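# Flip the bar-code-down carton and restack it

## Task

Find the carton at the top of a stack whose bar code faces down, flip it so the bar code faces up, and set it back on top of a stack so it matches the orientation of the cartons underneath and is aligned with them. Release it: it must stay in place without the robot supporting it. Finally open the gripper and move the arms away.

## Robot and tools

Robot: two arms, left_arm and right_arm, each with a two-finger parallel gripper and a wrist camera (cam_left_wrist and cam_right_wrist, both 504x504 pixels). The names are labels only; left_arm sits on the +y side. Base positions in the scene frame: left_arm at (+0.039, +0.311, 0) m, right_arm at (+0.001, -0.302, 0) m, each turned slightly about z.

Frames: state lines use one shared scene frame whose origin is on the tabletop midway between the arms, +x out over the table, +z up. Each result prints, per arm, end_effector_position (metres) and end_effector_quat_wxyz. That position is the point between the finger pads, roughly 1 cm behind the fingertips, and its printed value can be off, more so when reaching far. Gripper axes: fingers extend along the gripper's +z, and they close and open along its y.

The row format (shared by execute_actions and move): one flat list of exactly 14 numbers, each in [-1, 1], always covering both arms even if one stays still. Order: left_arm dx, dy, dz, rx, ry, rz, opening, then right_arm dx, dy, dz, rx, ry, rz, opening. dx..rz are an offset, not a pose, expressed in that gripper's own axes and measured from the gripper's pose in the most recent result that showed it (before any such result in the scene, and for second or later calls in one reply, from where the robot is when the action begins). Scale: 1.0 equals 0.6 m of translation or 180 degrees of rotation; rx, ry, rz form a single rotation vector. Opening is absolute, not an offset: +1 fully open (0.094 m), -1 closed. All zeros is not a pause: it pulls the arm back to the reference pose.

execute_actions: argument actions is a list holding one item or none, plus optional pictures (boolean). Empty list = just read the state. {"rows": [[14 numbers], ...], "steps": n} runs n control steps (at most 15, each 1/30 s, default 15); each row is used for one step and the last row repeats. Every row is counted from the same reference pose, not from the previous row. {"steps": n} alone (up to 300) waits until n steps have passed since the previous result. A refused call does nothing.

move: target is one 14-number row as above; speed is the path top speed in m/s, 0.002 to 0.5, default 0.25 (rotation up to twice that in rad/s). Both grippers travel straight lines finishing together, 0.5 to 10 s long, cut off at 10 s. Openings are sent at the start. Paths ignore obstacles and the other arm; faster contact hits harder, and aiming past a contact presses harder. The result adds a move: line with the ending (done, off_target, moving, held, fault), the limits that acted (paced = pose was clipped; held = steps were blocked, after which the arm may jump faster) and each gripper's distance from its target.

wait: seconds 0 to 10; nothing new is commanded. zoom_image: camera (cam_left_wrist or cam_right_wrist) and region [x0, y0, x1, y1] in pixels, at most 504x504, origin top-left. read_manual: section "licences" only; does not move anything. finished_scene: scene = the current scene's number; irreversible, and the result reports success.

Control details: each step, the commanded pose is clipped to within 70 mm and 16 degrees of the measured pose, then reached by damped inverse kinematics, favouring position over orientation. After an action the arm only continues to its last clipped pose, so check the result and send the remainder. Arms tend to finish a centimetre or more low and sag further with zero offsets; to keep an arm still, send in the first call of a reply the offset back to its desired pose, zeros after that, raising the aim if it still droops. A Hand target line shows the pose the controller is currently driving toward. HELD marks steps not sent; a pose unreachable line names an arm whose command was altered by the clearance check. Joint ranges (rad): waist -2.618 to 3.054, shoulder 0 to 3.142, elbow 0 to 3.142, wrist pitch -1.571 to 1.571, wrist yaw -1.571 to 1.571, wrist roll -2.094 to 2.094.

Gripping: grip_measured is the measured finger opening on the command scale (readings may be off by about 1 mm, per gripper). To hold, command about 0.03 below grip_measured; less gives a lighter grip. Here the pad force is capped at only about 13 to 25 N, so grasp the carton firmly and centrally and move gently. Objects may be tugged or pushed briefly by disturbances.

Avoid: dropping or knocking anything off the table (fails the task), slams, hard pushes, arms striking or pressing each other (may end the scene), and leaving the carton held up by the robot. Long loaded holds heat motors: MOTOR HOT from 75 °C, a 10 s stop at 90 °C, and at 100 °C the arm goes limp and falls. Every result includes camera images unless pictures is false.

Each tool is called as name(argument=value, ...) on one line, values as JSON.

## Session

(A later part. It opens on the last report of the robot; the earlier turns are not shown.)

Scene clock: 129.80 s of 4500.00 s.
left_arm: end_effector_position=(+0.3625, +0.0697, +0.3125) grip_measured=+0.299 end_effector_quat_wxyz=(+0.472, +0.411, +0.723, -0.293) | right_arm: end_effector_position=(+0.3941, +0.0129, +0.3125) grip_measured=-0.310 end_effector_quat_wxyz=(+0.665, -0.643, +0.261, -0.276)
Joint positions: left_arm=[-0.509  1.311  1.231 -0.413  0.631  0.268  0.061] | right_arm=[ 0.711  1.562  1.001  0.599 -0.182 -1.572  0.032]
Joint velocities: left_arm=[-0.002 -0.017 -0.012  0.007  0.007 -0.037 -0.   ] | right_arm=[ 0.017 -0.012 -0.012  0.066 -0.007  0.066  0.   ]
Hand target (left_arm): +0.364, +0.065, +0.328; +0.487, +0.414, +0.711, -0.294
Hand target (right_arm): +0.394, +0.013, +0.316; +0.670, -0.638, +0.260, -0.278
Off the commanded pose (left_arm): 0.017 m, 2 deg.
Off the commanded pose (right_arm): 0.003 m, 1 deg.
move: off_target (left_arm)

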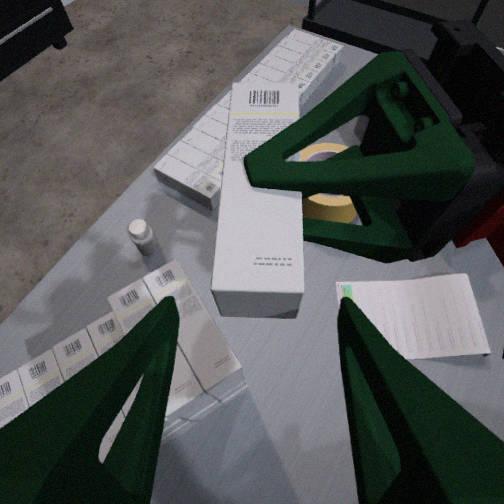

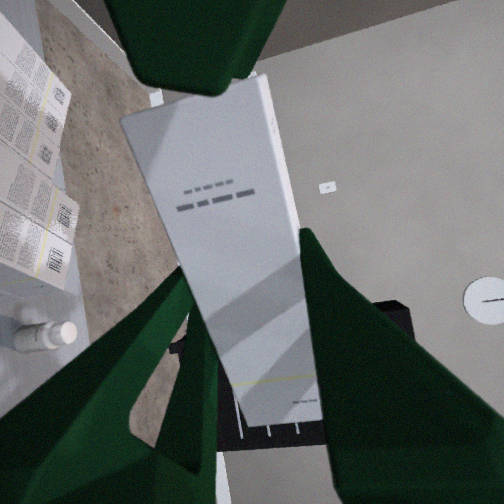

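move(target=[-0.05,0,0.04,0,-0.012,0,0.3,0,-0.005,0,0.004,0,0,-0.45], speed=0.04)

Scene clock: 133.97 s of 4500.00 s.
left_arm: end_effector_position=(+0.3770, +0.0462, +0.3143) grip_measured=+0.299 end_effector_quat_wxyz=(+0.469, +0.404, +0.726, -0.299) | right_arm: end_effector_position=(+0.3941, +0.0129, +0.3117) grip_measured=-0.310 end_effector_quat_wxyz=(+0.664, -0.644, +0.261, -0.276)
Joint positions: left_arm=[-0.565  1.394  1.297 -0.377  0.585  0.215  0.061] | right_arm=[ 0.711  1.562  1.001  0.596 -0.182 -1.573  0.032]
Joint velocities: left_arm=[-0.022 -0.027 -0.002 -0.037 -0.051 -0.022  0.001] | right_arm=[-0.017  0.017 -0.002 -0.007 -0.066 -0.022  0.001]
Hand target (left_arm): +0.379, +0.041, +0.331; +0.486, +0.406, +0.714, -0.301
Hand target (right_arm): +0.394, +0.013, +0.315; +0.669, -0.639, +0.259, -0.278
Off the commanded pose (left_arm): 0.018 m, 2 deg.
Off the commanded pose (right_arm): 0.004 m, 1 deg.
move: off_target (left_arm)

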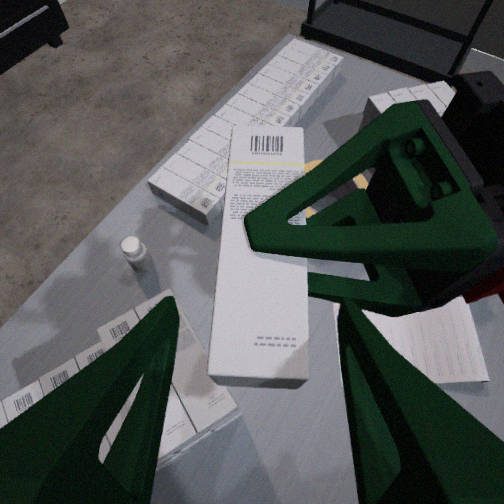

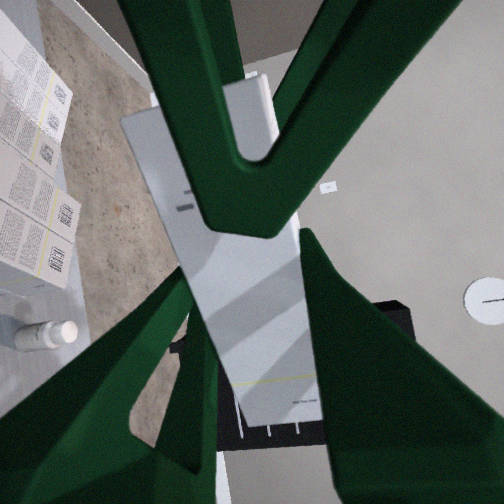

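move(target=[-0.025,0,-0.01,0,-0.01,0.018,0.0,0,-0.005,0,0.004,0,0,-0.45], speed=0.04)

move(target=[-0.025,0,-0.01,0,-0.01,0.006,-0.45,0,-0.005,0,0.004,0,0,-0.45], speed=0.04)

move(target=[-0.025,0,-0.01,0,-0.01,0.006,-0.45,0,-0.005,0,0.004,0,0,0.2], speed=0.04)

move(target=[-0.025,0,-0.01,0,-0.01,0.006,-0.45,0.03,-0.02,-0.17,0,0,0,0.2], speed=0.12)

Scene clock: 143.10 s of 4500.00 s.
left_arm: end_effector_position=(+0.3770, +0.0462, +0.3144) grip_measured=+0.001 end_effector_quat_wxyz=(+0.474, +0.416, +0.719, -0.292) | right_arm: end_effector_position=(+0.3941, +0.0129, +0.3112) grip_measured=-0.310 end_effector_quat_wxyz=(+0.663, -0.645, +0.261, -0.276)
Joint positions: left_arm=[-0.565  1.394  1.297 -0.376  0.585  0.248  0.047] | right_arm=[ 0.711  1.562  1.001  0.594 -0.182 -1.574  0.032]
Joint velocities: left_arm=[-0.002 -0.002 -0.007  0.051 -0.022  0.037 -0.   ] | right_arm=[-0.007  0.007 -0.007  0.007 -0.007 -0.051  0.001]
Hand target (left_arm): +0.377, +0.047, +0.330; +0.489, +0.419, +0.707, -0.292
Hand target (right_arm): +0.394, +0.013, +0.315; +0.668, -0.640, +0.259, -0.278
Off the commanded pose (left_arm): 0.016 m, 2 deg.
Off the commanded pose (right_arm): 0.004 m, 1 deg.
After step 90, 5.07 s passed at rest.
move: off_target (left_arm)

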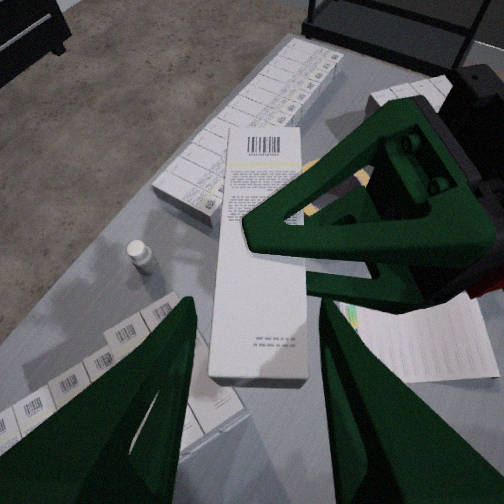

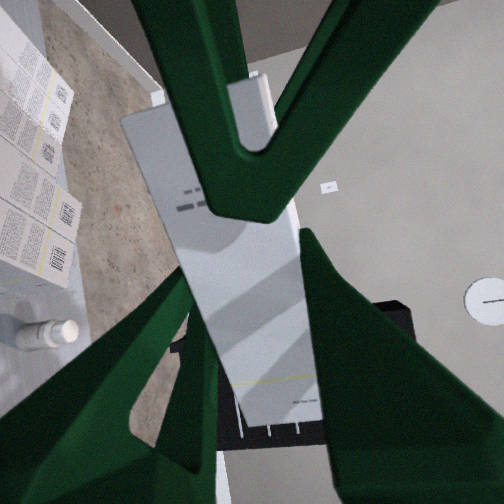

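Scene clock: 143.80 s of 4500.00 s.
left_arm: end_effector_position=(+0.3764, +0.0458, +0.3144) grip_measured=-0.307 end_effector_quat_wxyz=(+0.473, +0.416, +0.719, -0.293) | right_arm: end_effector_position=(+0.3942, +0.0128, +0.3108) grip_measured=-0.310 end_effector_quat_wxyz=(+0.663, -0.645, +0.262, -0.276)
Joint positions: left_arm=[-0.565  1.394  1.296 -0.376  0.589  0.248  0.033] | right_arm=[ 0.711  1.562  1.001  0.592 -0.181 -1.575  0.032]
Joint velocities: left_arm=[ 0.012 -0.012 -0.002  0.037  0.007  0.037  0.   ] | right_arm=[ 0.007 -0.002 -0.007 -0.051  0.022 -0.022 -0.001]
Hand target (left_arm): +0.377, +0.046, +0.330; +0.488, +0.418, +0.708, -0.294
Hand target (right_arm): +0.394, +0.013, +0.314; +0.667, -0.641, +0.260, -0.278
Off the commanded pose (left_arm): 0.016 m, 2 deg.
Off the commanded pose (right_arm): 0.003 m, 1 deg.
move: off_target (left_arm)

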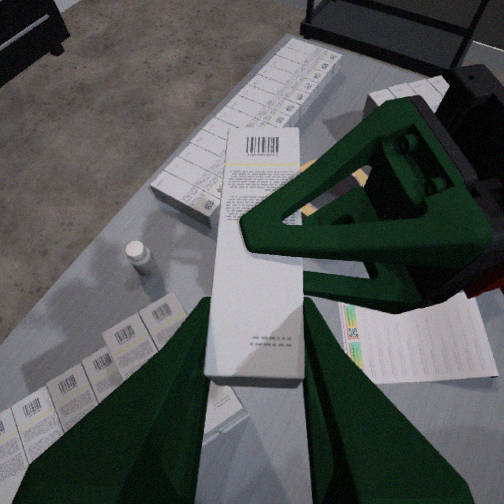

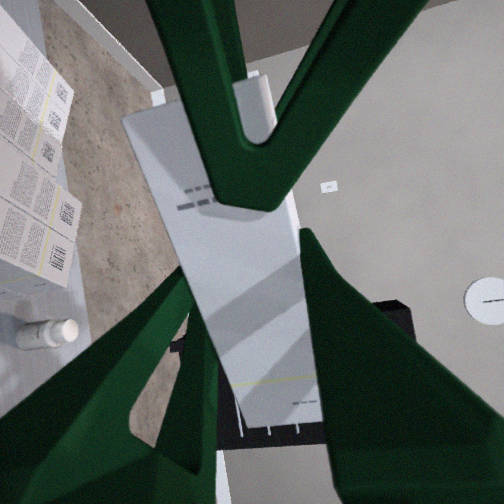

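Scene clock: 144.50 s of 4500.00 s.
left_arm: end_effector_position=(+0.3765, +0.0459, +0.3144) grip_measured=-0.307 end_effector_quat_wxyz=(+0.473, +0.416, +0.719, -0.293) | right_arm: end_effector_position=(+0.3942, +0.0128, +0.3108) grip_measured=+0.198 end_effector_quat_wxyz=(+0.662, -0.645, +0.261, -0.277)
Joint positions: left_arm=[-0.565  1.394  1.296 -0.376  0.588  0.248  0.033] | right_arm=[ 0.711  1.562  1.001  0.592 -0.181 -1.576  0.056]
Joint velocities: left_arm=[-0.012 -0.032 -0.002 -0.007 -0.007 -0.066 -0.   ] | right_arm=[0.007 0.012 0.002 0.066 0.037 0.022 0.001]
Hand target (left_arm): +0.376, +0.046, +0.330; +0.487, +0.419, +0.707, -0.295
Hand target (right_arm): +0.394, +0.013, +0.314; +0.667, -0.641, +0.260, -0.278
Off the commanded pose (left_arm): 0.016 m, 2 deg.
Off the commanded pose (right_arm): 0.003 m, 1 deg.
move: off_target (left_arm)

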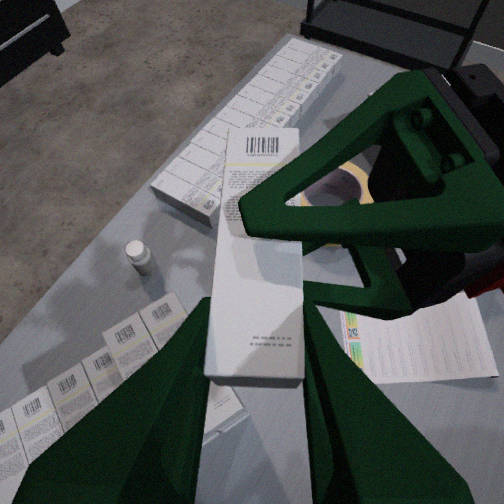

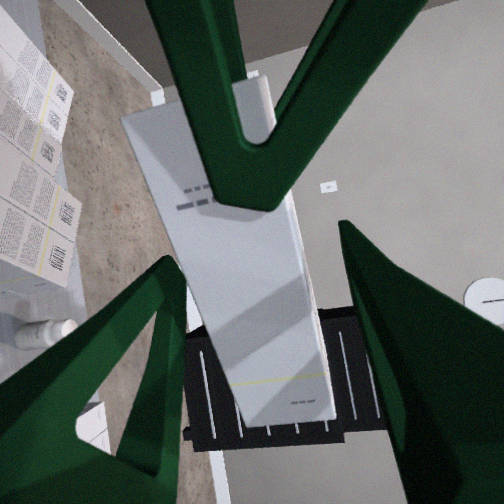

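Scene clock: 145.90 s of 4500.00 s.
left_arm: end_effector_position=(+0.3766, +0.0459, +0.3143) grip_measured=-0.307 end_effector_quat_wxyz=(+0.474, +0.416, +0.719, -0.293) | right_arm: end_effector_position=(+0.3392, -0.0687, +0.3190) grip_measured=+0.198 end_effector_quat_wxyz=(+0.662, -0.645, +0.260, -0.280)
Joint positions: left_arm=[-0.565  1.394  1.296 -0.376  0.588  0.248  0.033] | right_arm=[ 0.563  1.186  0.737  0.483 -0.327 -1.578  0.056]
Joint velocities: left_arm=[ 0.002  0.022  0.012 -0.007 -0.022 -0.066 -0.   ] | right_arm=[ 0.007 -0.022  0.017 -0.037 -0.022  0.051  0.   ]
Hand target (left_arm): +0.376, +0.046, +0.330; +0.487, +0.419, +0.707, -0.295
Hand target (right_arm): +0.336, -0.072, +0.319; +0.662, -0.646, +0.261, -0.277
Off the commanded pose (left_arm): 0.016 m, 2 deg.
Off the commanded pose (right_arm): 0.006 m, 0 deg.
move: off_target (left_arm)

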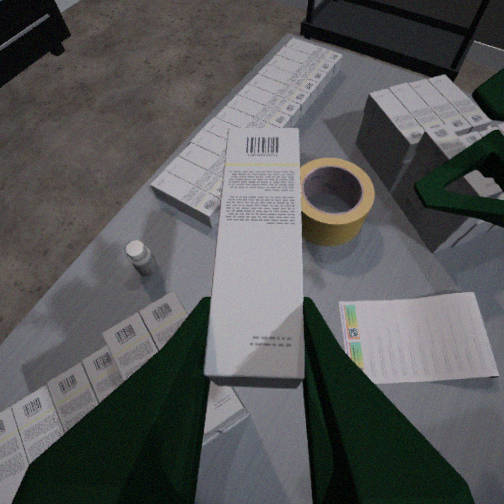

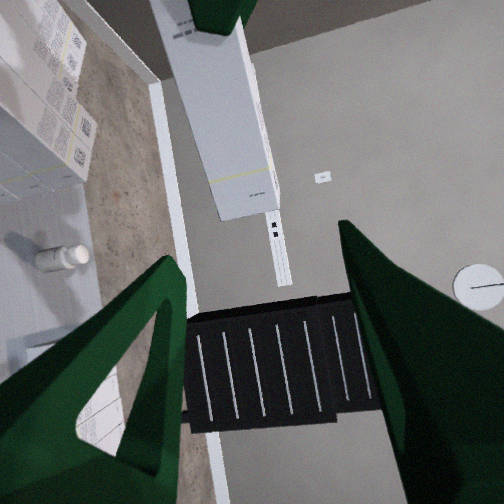

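move(target=[0.146,0.109,0.01,-0.189,-0.012,-0.068,-0.45,0.153,-0.02,0.083,0,0,0.5,0.2], speed=0.2)

Scene clock: 163.93 s of 4500.00 s.
left_arm: end_effector_position=(+0.4213, +0.1034, +0.2284) grip_measured=-0.306 end_effector_quat_wxyz=(+0.549, +0.179, +0.807, -0.123) | right_arm: end_effector_position=(+0.4348, -0.0951, +0.3219) grip_measured=+0.198 end_effector_quat_wxyz=(+0.655, -0.273, +0.651, +0.269)
Joint positions: left_arm=[-0.666  1.334  0.874  0.082 -0.093 -0.038  0.033] | right_arm=[ 0.354  1.507  1.023  0.487 -0.534 -0.006  0.056]
Joint velocities: left_arm=[-0.012 -0.032 -0.017 -0.007 -0.037  0.037 -0.   ] | right_arm=[-0.002  0.002 -0.012 -0.007 -0.051  0.037  0.001]
Hand target (left_arm): +0.421, +0.100, +0.229; +0.555, +0.177, +0.803, -0.126
Hand target (right_arm): +0.438, -0.097, +0.336; +0.666, -0.273, +0.640, +0.269
Off the commanded pose (left_arm): 0.004 m, 1 deg.
Off the commanded pose (right_arm): 0.013 m, 2 deg.
After step 90, 10.57 s passed at rest.
move: off_target (right_arm)

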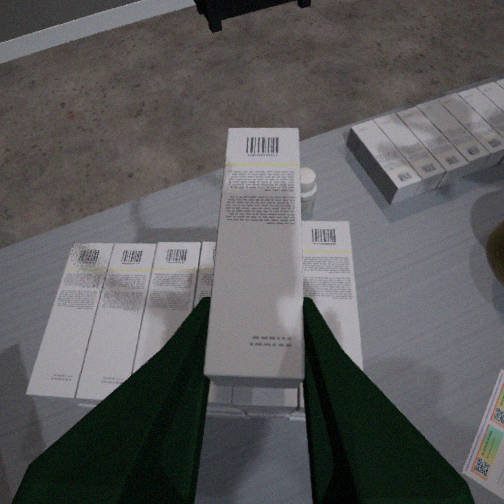

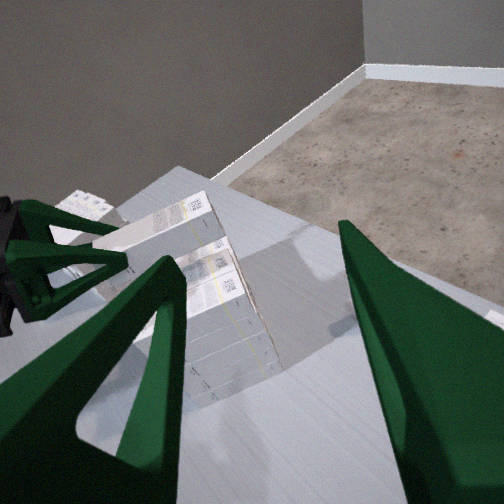

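move(target=[0.052,-0.004,0.014,0,0.004,0,-0.45,-0.02,0,0,-0.17,0,0,1], speed=0.07)

zoom_image(camera="cam_left_wrist", region=[130, 100, 400, 440])

Scene clock: 172.37 s of 4500.00 s.
left_arm: end_effector_position=(+0.4179, +0.1057, +0.1962) grip_measured=-0.306 end_effector_quat_wxyz=(+0.537, +0.181, +0.815, -0.118) | right_arm: end_effector_position=(+0.4329, -0.0909, +0.3259) grip_measured=+1.000 end_effector_quat_wxyz=(+0.553, -0.431, +0.567, +0.434)
Joint positions: left_arm=[-0.666  1.359  0.786  0.166 -0.094 -0.039  0.033] | right_arm=[ 0.198  1.764  1.337  0.388 -1.219 -0.02   0.094]
Joint velocities: left_arm=[ 0.002  0.002 -0.002  0.022  0.007 -0.007 -0.001] | right_arm=[-0.012 -0.002 -0.017  0.007 -0.022  0.007  0.   ]
Hand target (left_arm): +0.417, +0.103, +0.196; +0.543, +0.180, +0.811, -0.121
Hand target (right_arm): +0.435, -0.094, +0.334; +0.558, -0.437, +0.559, +0.430
Off the commanded pose (left_arm): 0.003 m, 1 deg.
Off the commanded pose (right_arm): 0.009 m, 2 deg.
After step 90, 1.27 s passed at rest.
move: done

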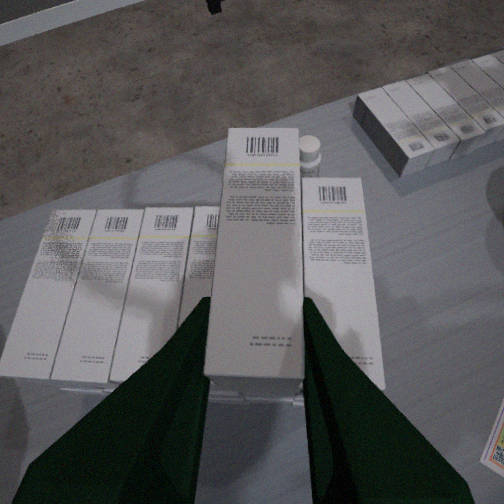

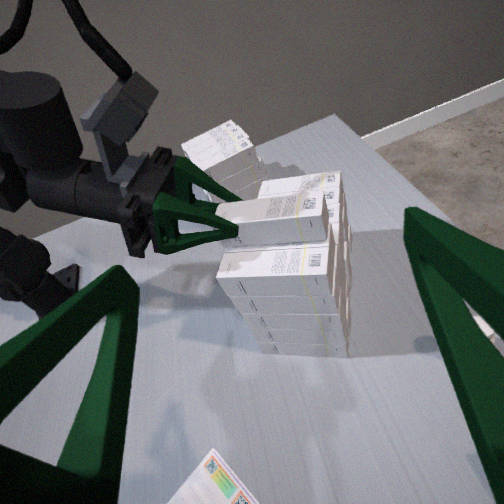

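Region (130, 100, 400, 440) of cam_left_wrist's 504x504 image, scaled by 1.482, with more detail than that image has; it fills the left 400 columns of this view, and the rest is white.

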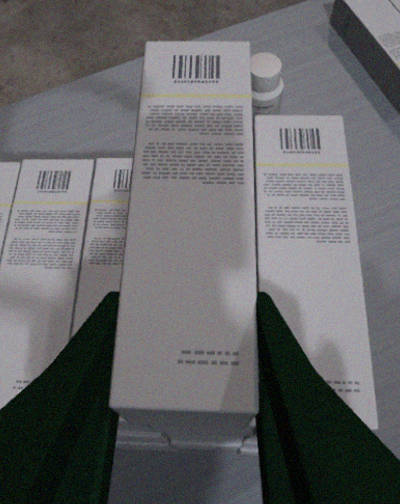

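move(target=[0.008,-0.013,0.003,0.012,0,0.005,-0.45,-0.015,0,0,0,0,0,1], speed=0.03)

zoom_image(camera="cam_right_wrist", region=[190, 160, 370, 320])

zoom_image(camera="cam_left_wrist", region=[130, 100, 400, 440])

Scene clock: 183.07 s of 4500.00 s.
left_arm: end_effector_position=(+0.4158, +0.1013, +0.1963) grip_measured=-0.306 end_effector_quat_wxyz=(+0.536, +0.192, +0.813, -0.127) | right_arm: end_effector_position=(+0.4322, -0.0908, +0.3233) grip_measured=+1.000 end_effector_quat_wxyz=(+0.546, -0.428, +0.572, +0.438)
Joint positions: left_arm=[-0.666  1.359  0.786  0.167 -0.067 -0.03   0.033] | right_arm=[ 0.198  1.764  1.337  0.368 -1.222 -0.021  0.094]
Joint velocities: left_arm=[ 0.002 -0.012 -0.012 -0.007  0.022 -0.007 -0.   ] | right_arm=[-0.007  0.007 -0.037 -0.037 -0.037 -0.066  0.   ]
Hand target (left_arm): +0.414, +0.099, +0.191; +0.535, +0.198, +0.811, -0.130
Hand target (right_arm): +0.433, -0.091, +0.335; +0.553, -0.431, +0.566, +0.434
Off the commanded pose (left_arm): 0.006 m, 1 deg.
Off the commanded pose (right_arm): 0.012 m, 1 deg.
After step 90, 6.80 s passed at rest.
move: off_target (right_arm)

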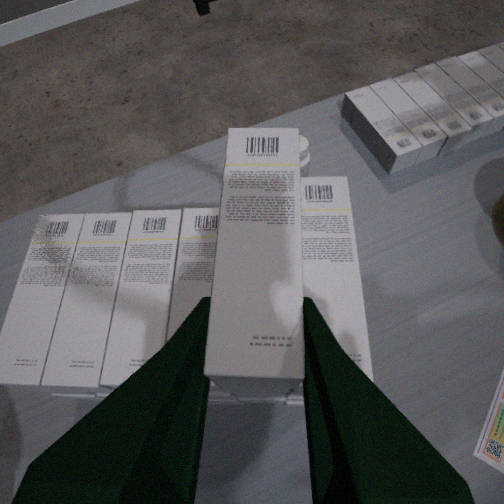

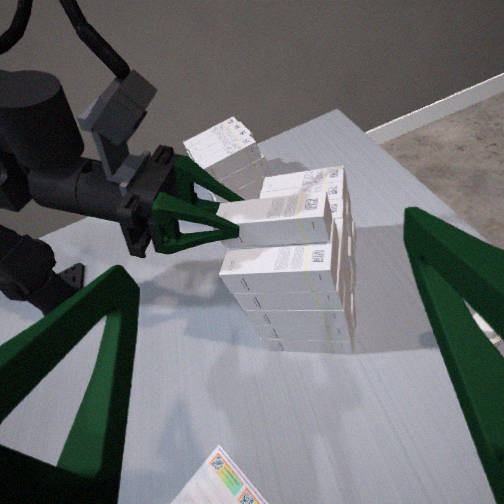

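Region (190, 160, 370, 320) of cam_right_wrist's 504x504 image, scaled by 2.800, with more detail than that image has.

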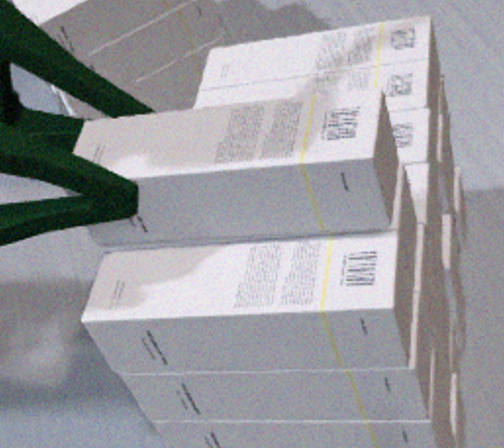

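Region (130, 100, 400, 440) of cam_left_wrist's 504x504 image, scaled by 1.482, with more detail than that image has; it fills the left 400 columns of this view, and the rest is white.

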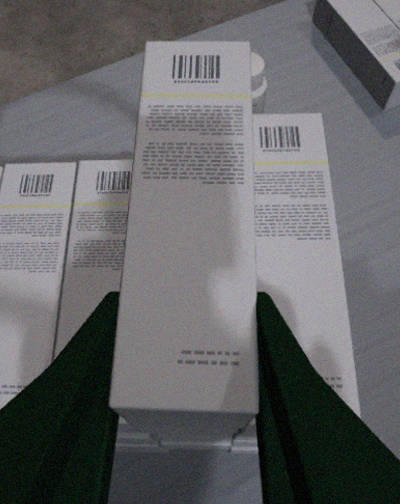

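move(target=[0,0.009,0.006,-0.012,0,-0.005,-0.45,-0.02,0,0,0,-0.006,0,1], speed=0.03)

zoom_image(camera="cam_right_wrist", region=[190, 160, 370, 320])

zoom_image(camera="cam_left_wrist", region=[130, 100, 400, 440])

Scene clock: 190.50 s of 4500.00 s.
left_arm: end_effector_position=(+0.4187, +0.1051, +0.1918) grip_measured=-0.306 end_effector_quat_wxyz=(+0.533, +0.181, +0.818, -0.118) | right_arm: end_effector_position=(+0.4323, -0.0907, +0.3262) grip_measured=+1.000 end_effector_quat_wxyz=(+0.542, -0.419, +0.575, +0.447)
Joint positions: left_arm=[-0.666  1.371  0.786  0.167 -0.093 -0.042  0.033] | right_arm=[ 0.198  1.764  1.337  0.39  -1.222  0.026  0.094]
Joint velocities: left_arm=[-0.002  0.002  0.012  0.051  0.007 -0.037  0.001] | right_arm=[ 0.022 -0.002 -0.007 -0.022 -0.066 -0.007  0.   ]
Hand target (left_arm): +0.421, +0.105, +0.195; +0.538, +0.176, +0.816, -0.116
Hand target (right_arm): +0.432, -0.091, +0.335; +0.551, -0.424, +0.566, +0.442
Off the commanded pose (left_arm): 0.004 m, 1 deg.
Off the commanded pose (right_arm): 0.009 m, 2 deg.
After step 90, 3.50 s passed at rest.
move: done

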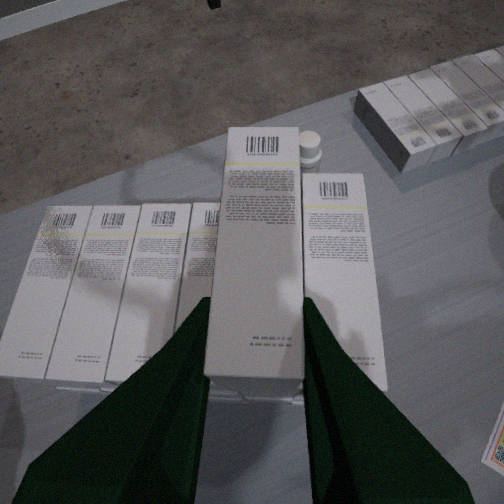

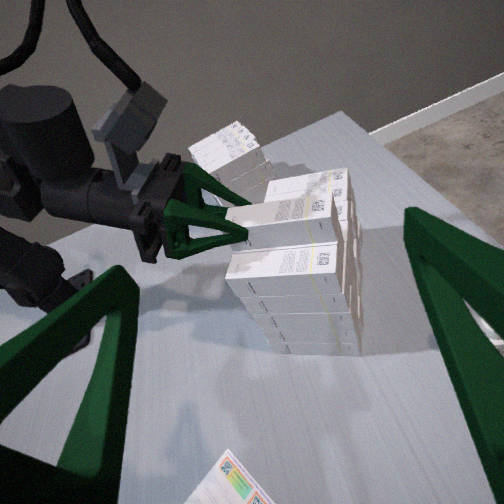

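Region (190, 160, 370, 320) of cam_right_wrist's 504x504 image, scaled by 2.800, with more detail than that image has.

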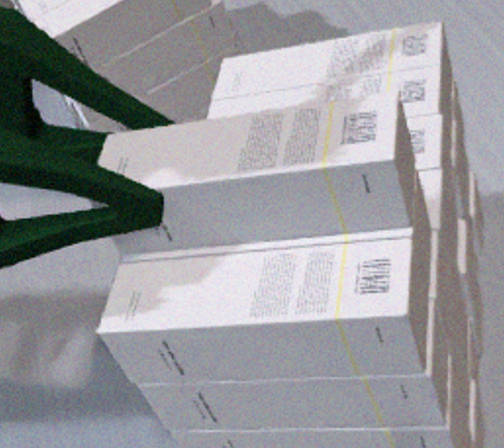

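Region (130, 100, 400, 440) of cam_left_wrist's 504x504 image, scaled by 1.482, with more detail than that image has; it fills the left 400 columns of this view, and the rest is white.

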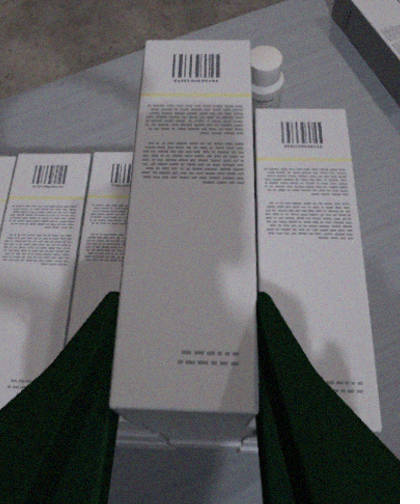

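move(target=[0.012,-0.004,0.003,0.004,0,0.002,-0.45,-0.015,0,0,0,0,0,1], speed=0.02)

zoom_image(camera="cam_right_wrist", region=[190, 160, 370, 320])

zoom_image(camera="cam_left_wrist", region=[130, 100, 400, 440])

Scene clock: 195.97 s of 4500.00 s.
left_arm: end_effector_position=(+0.4184, +0.1046, +0.1914) grip_measured=-0.306 end_effector_quat_wxyz=(+0.536, +0.181, +0.816, -0.121) | right_arm: end_effector_position=(+0.4322, -0.0908, +0.3236) grip_measured=+1.000 end_effector_quat_wxyz=(+0.536, -0.414, +0.582, +0.451)
Joint positions: left_arm=[-0.666  1.371  0.777  0.184 -0.09  -0.042  0.033] | right_arm=[ 0.198  1.764  1.337  0.371 -1.222  0.029  0.094]
Joint velocities: left_arm=[-0.002 -0.007 -0.002 -0.007 -0.051  0.081 -0.001] | right_arm=[ 0.017 -0.002 -0.002 -0.022  0.051 -0.007  0.   ]
Hand target (left_arm): +0.417, +0.104, +0.184; +0.532, +0.187, +0.817, -0.122
Hand target (right_arm): +0.433, -0.091, +0.335; +0.542, -0.418, +0.575, +0.447
Off the commanded pose (left_arm): 0.007 m, 1 deg.
Off the commanded pose (right_arm): 0.012 m, 1 deg.
After step 90, 1.77 s passed at rest.
move: off_target (right_arm)

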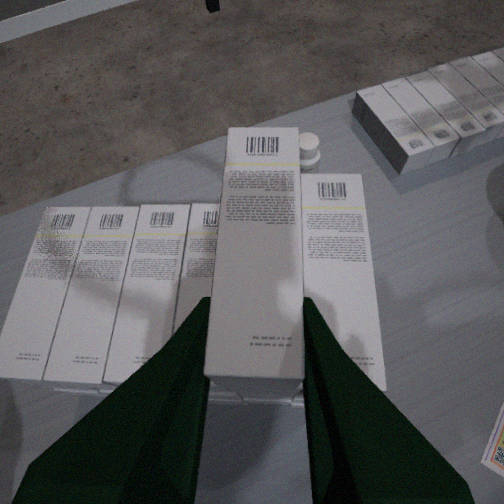

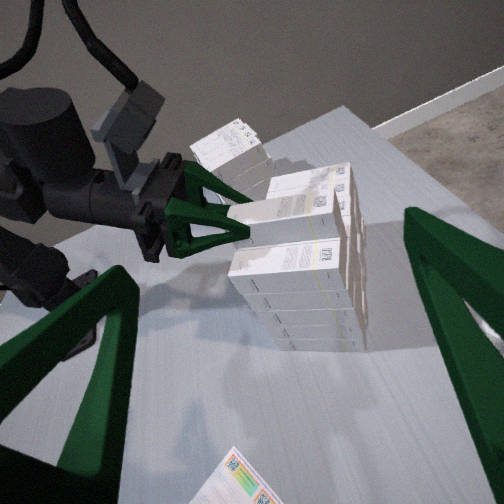

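Region (190, 160, 370, 320) of cam_right_wrist's 504x504 image, scaled by 2.800, with more detail than that image has.

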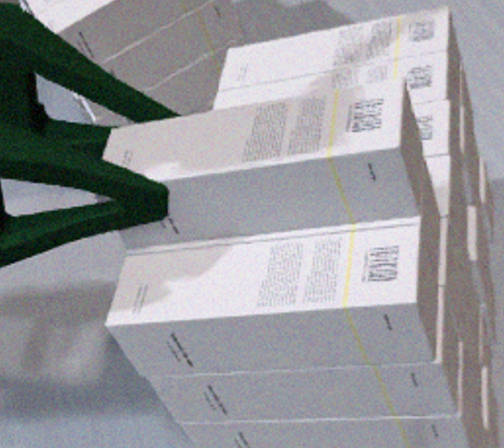

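Region (130, 100, 400, 440) of cam_left_wrist's 504x504 image, scaled by 1.482, with more detail than that image has; it fills the left 400 columns of this view, and the rest is white.

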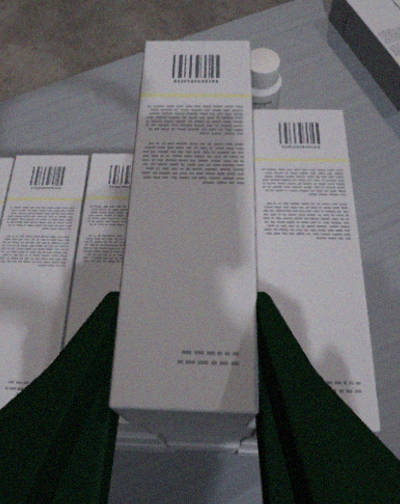

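move(target=[0,-0.007,0,0.007,0,0.003,-0.45,-0.02,0,0,0,-0.004,0,1], speed=0.02)

zoom_image(camera="cam_right_wrist", region=[190, 160, 370, 320])

Scene clock: 206.03 s of 4500.00 s.
left_arm: end_effector_position=(+0.4177, +0.1030, +0.1915) grip_measured=-0.306 end_effector_quat_wxyz=(+0.535, +0.185, +0.815, -0.124) | right_arm: end_effector_position=(+0.4322, -0.0908, +0.3233) grip_measured=+1.000 end_effector_quat_wxyz=(+0.528, -0.404, +0.589, +0.460)
Joint positions: left_arm=[-0.666  1.371  0.777  0.185 -0.08  -0.038  0.033] | right_arm=[ 0.198  1.764  1.337  0.368 -1.222  0.06   0.094]
Joint velocities: left_arm=[ 0.002  0.002 -0.007 -0.022  0.007 -0.051 -0.   ] | right_arm=[-0.007 -0.017  0.017 -0.007  0.051 -0.051  0.   ]
Hand target (left_arm): +0.417, +0.101, +0.191; +0.535, +0.191, +0.814, -0.127
Hand target (right_arm): +0.433, -0.091, +0.336; +0.539, -0.411, +0.578, +0.454
Off the commanded pose (left_arm): 0.002 m, 1 deg.
Off the commanded pose (right_arm): 0.012 m, 2 deg.
After step 90, 6.23 s passed at rest.
move: off_target (right_arm)

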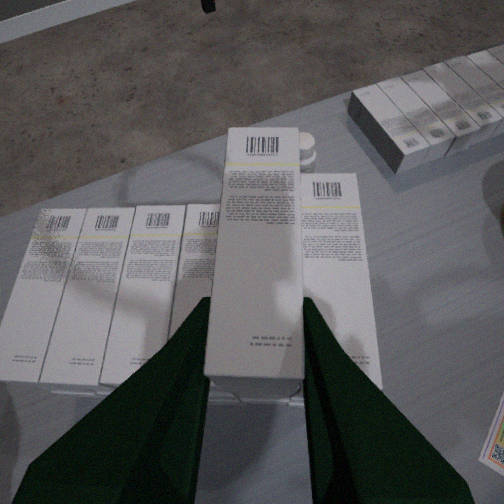

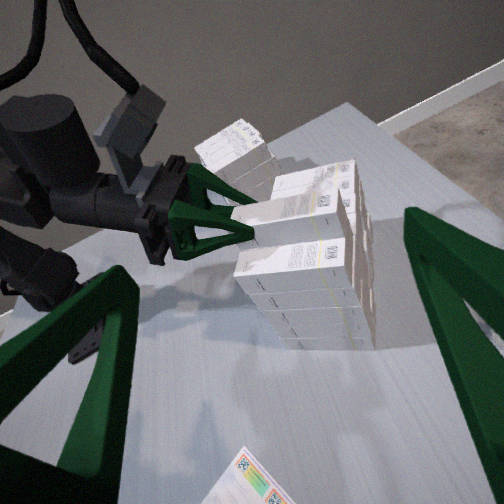

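Region (190, 160, 370, 320) of cam_right_wrist's 504x504 image, scaled by 2.800, with more detail than that image has.

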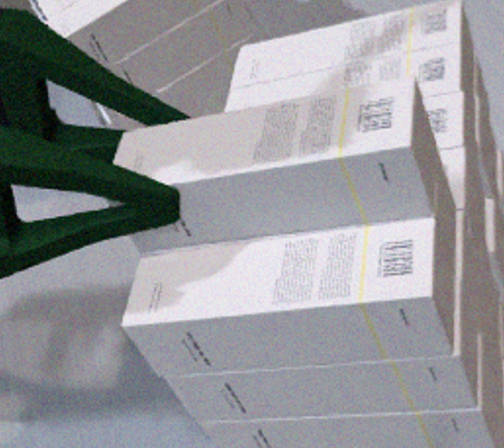

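Flush. Release and retreat.

move(target=[0,0,0,0,0,0,0.2,-0.02,0,0,0,0,0,1], speed=0.02)

move(target=[-0.05,0,-0.17,0,0,0,0.2,-0.02,0,0,0,0,0,1], speed=0.1)

zoom_image(camera="cam_left_wrist", region=[150, 50, 400, 300])

Scene clock: 211.60 s of 4500.00 s.
left_arm: end_effector_position=(+0.4177, +0.1029, +0.1915) grip_measured=+0.199 end_effector_quat_wxyz=(+0.535, +0.185, +0.815, -0.124) | right_arm: end_effector_position=(+0.4319, -0.0908, +0.3193) grip_measured=+1.000 end_effector_quat_wxyz=(+0.518, -0.398, +0.598, +0.466)
Joint positions: left_arm=[-0.666  1.371  0.777  0.185 -0.08  -0.038  0.056] | right_arm=[ 0.198  1.764  1.337  0.337 -1.222  0.062  0.094]
Joint velocities: left_arm=[-0.007 -0.002 -0.007 -0.066  0.081  0.051  0.   ] | right_arm=[-0.012 -0.017 -0.002  0.007  0.007 -0.037  0.   ]
Hand target (left_arm): +0.418, +0.103, +0.191; +0.535, +0.185, +0.815, -0.124
Hand target (right_arm): +0.433, -0.091, +0.335; +0.528, -0.404, +0.588, +0.460
Off the commanded pose (left_arm): 0.000 m, 0 deg.
Off the commanded pose (right_arm): 0.016 m, 2 deg.
After step 90, 1.73 s passed at rest.
move: off_target (right_arm)

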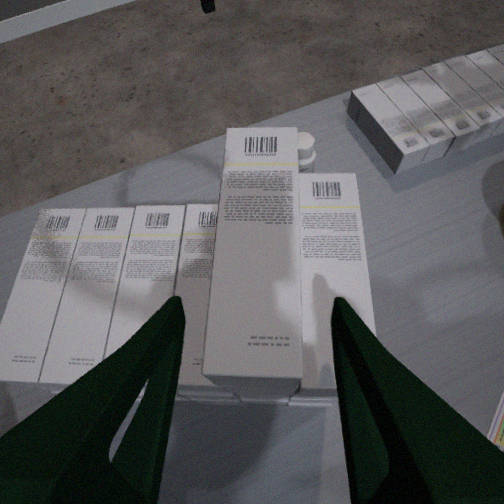

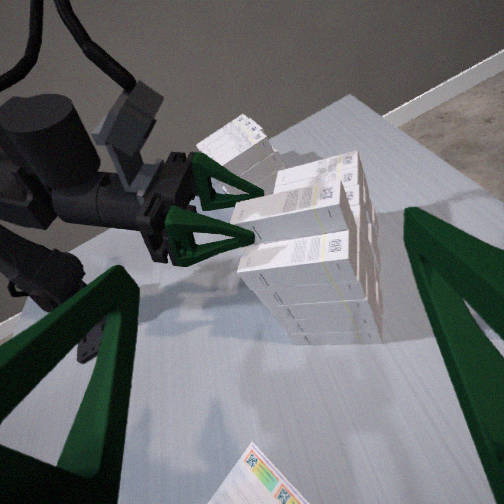

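Scene clock: 213.27 s of 4500.00 s.
left_arm: end_effector_position=(+0.3443, +0.1394, +0.2401) grip_measured=+0.199 end_effector_quat_wxyz=(+0.522, +0.189, +0.824, -0.118) | right_arm: end_effector_position=(+0.4322, -0.0908, +0.3196) grip_measured=+1.000 end_effector_quat_wxyz=(+0.510, -0.393, +0.604, +0.470)
Joint positions: left_arm=[-0.701  0.985  0.777 -0.237 -0.112 -0.05   0.056] | right_arm=[ 0.198  1.764  1.35   0.302 -1.222  0.063  0.094]
Joint velocities: left_arm=[-0.002  0.007 -0.002  0.007 -0.051  0.007 -0.001] | right_arm=[-0.002 -0.017 -0.002  0.022 -0.022 -0.037  0.   ]
Hand target (left_arm): +0.342, +0.138, +0.258; +0.535, +0.186, +0.815, -0.124
Hand target (right_arm): +0.433, -0.091, +0.331; +0.518, -0.397, +0.597, +0.466
Off the commanded pose (left_arm): 0.019 m, 2 deg.
Off the commanded pose (right_arm): 0.012 m, 1 deg.
move: off_target (left_arm, right_arm)

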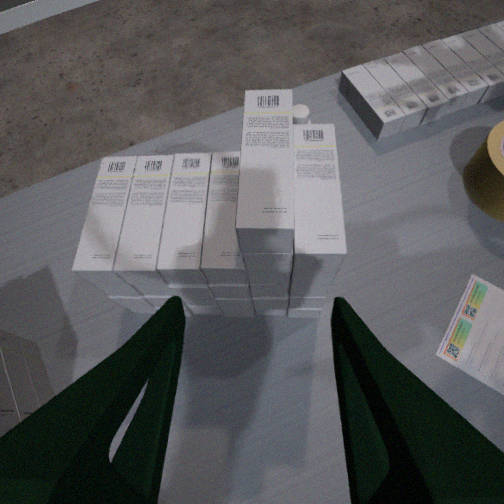

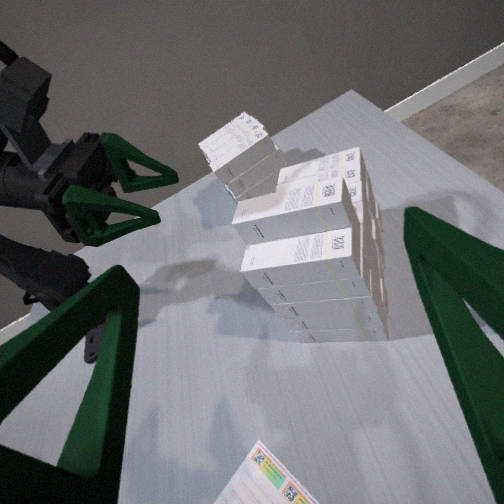

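Region (150, 50, 400, 300) of cam_left_wrist's 504x504 image, scaled by 2.016, with more detail than that image has.

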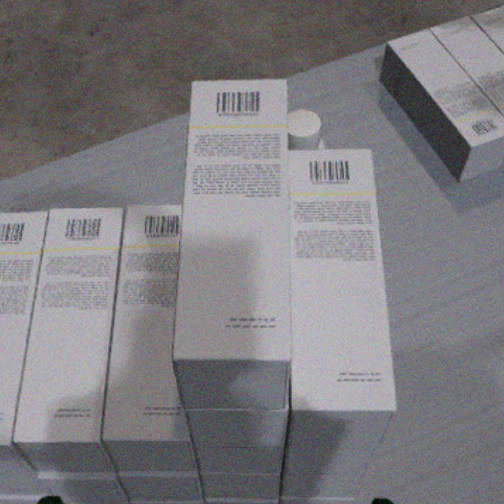

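finished_scene(scene=2)

The scene is finished: the task was done.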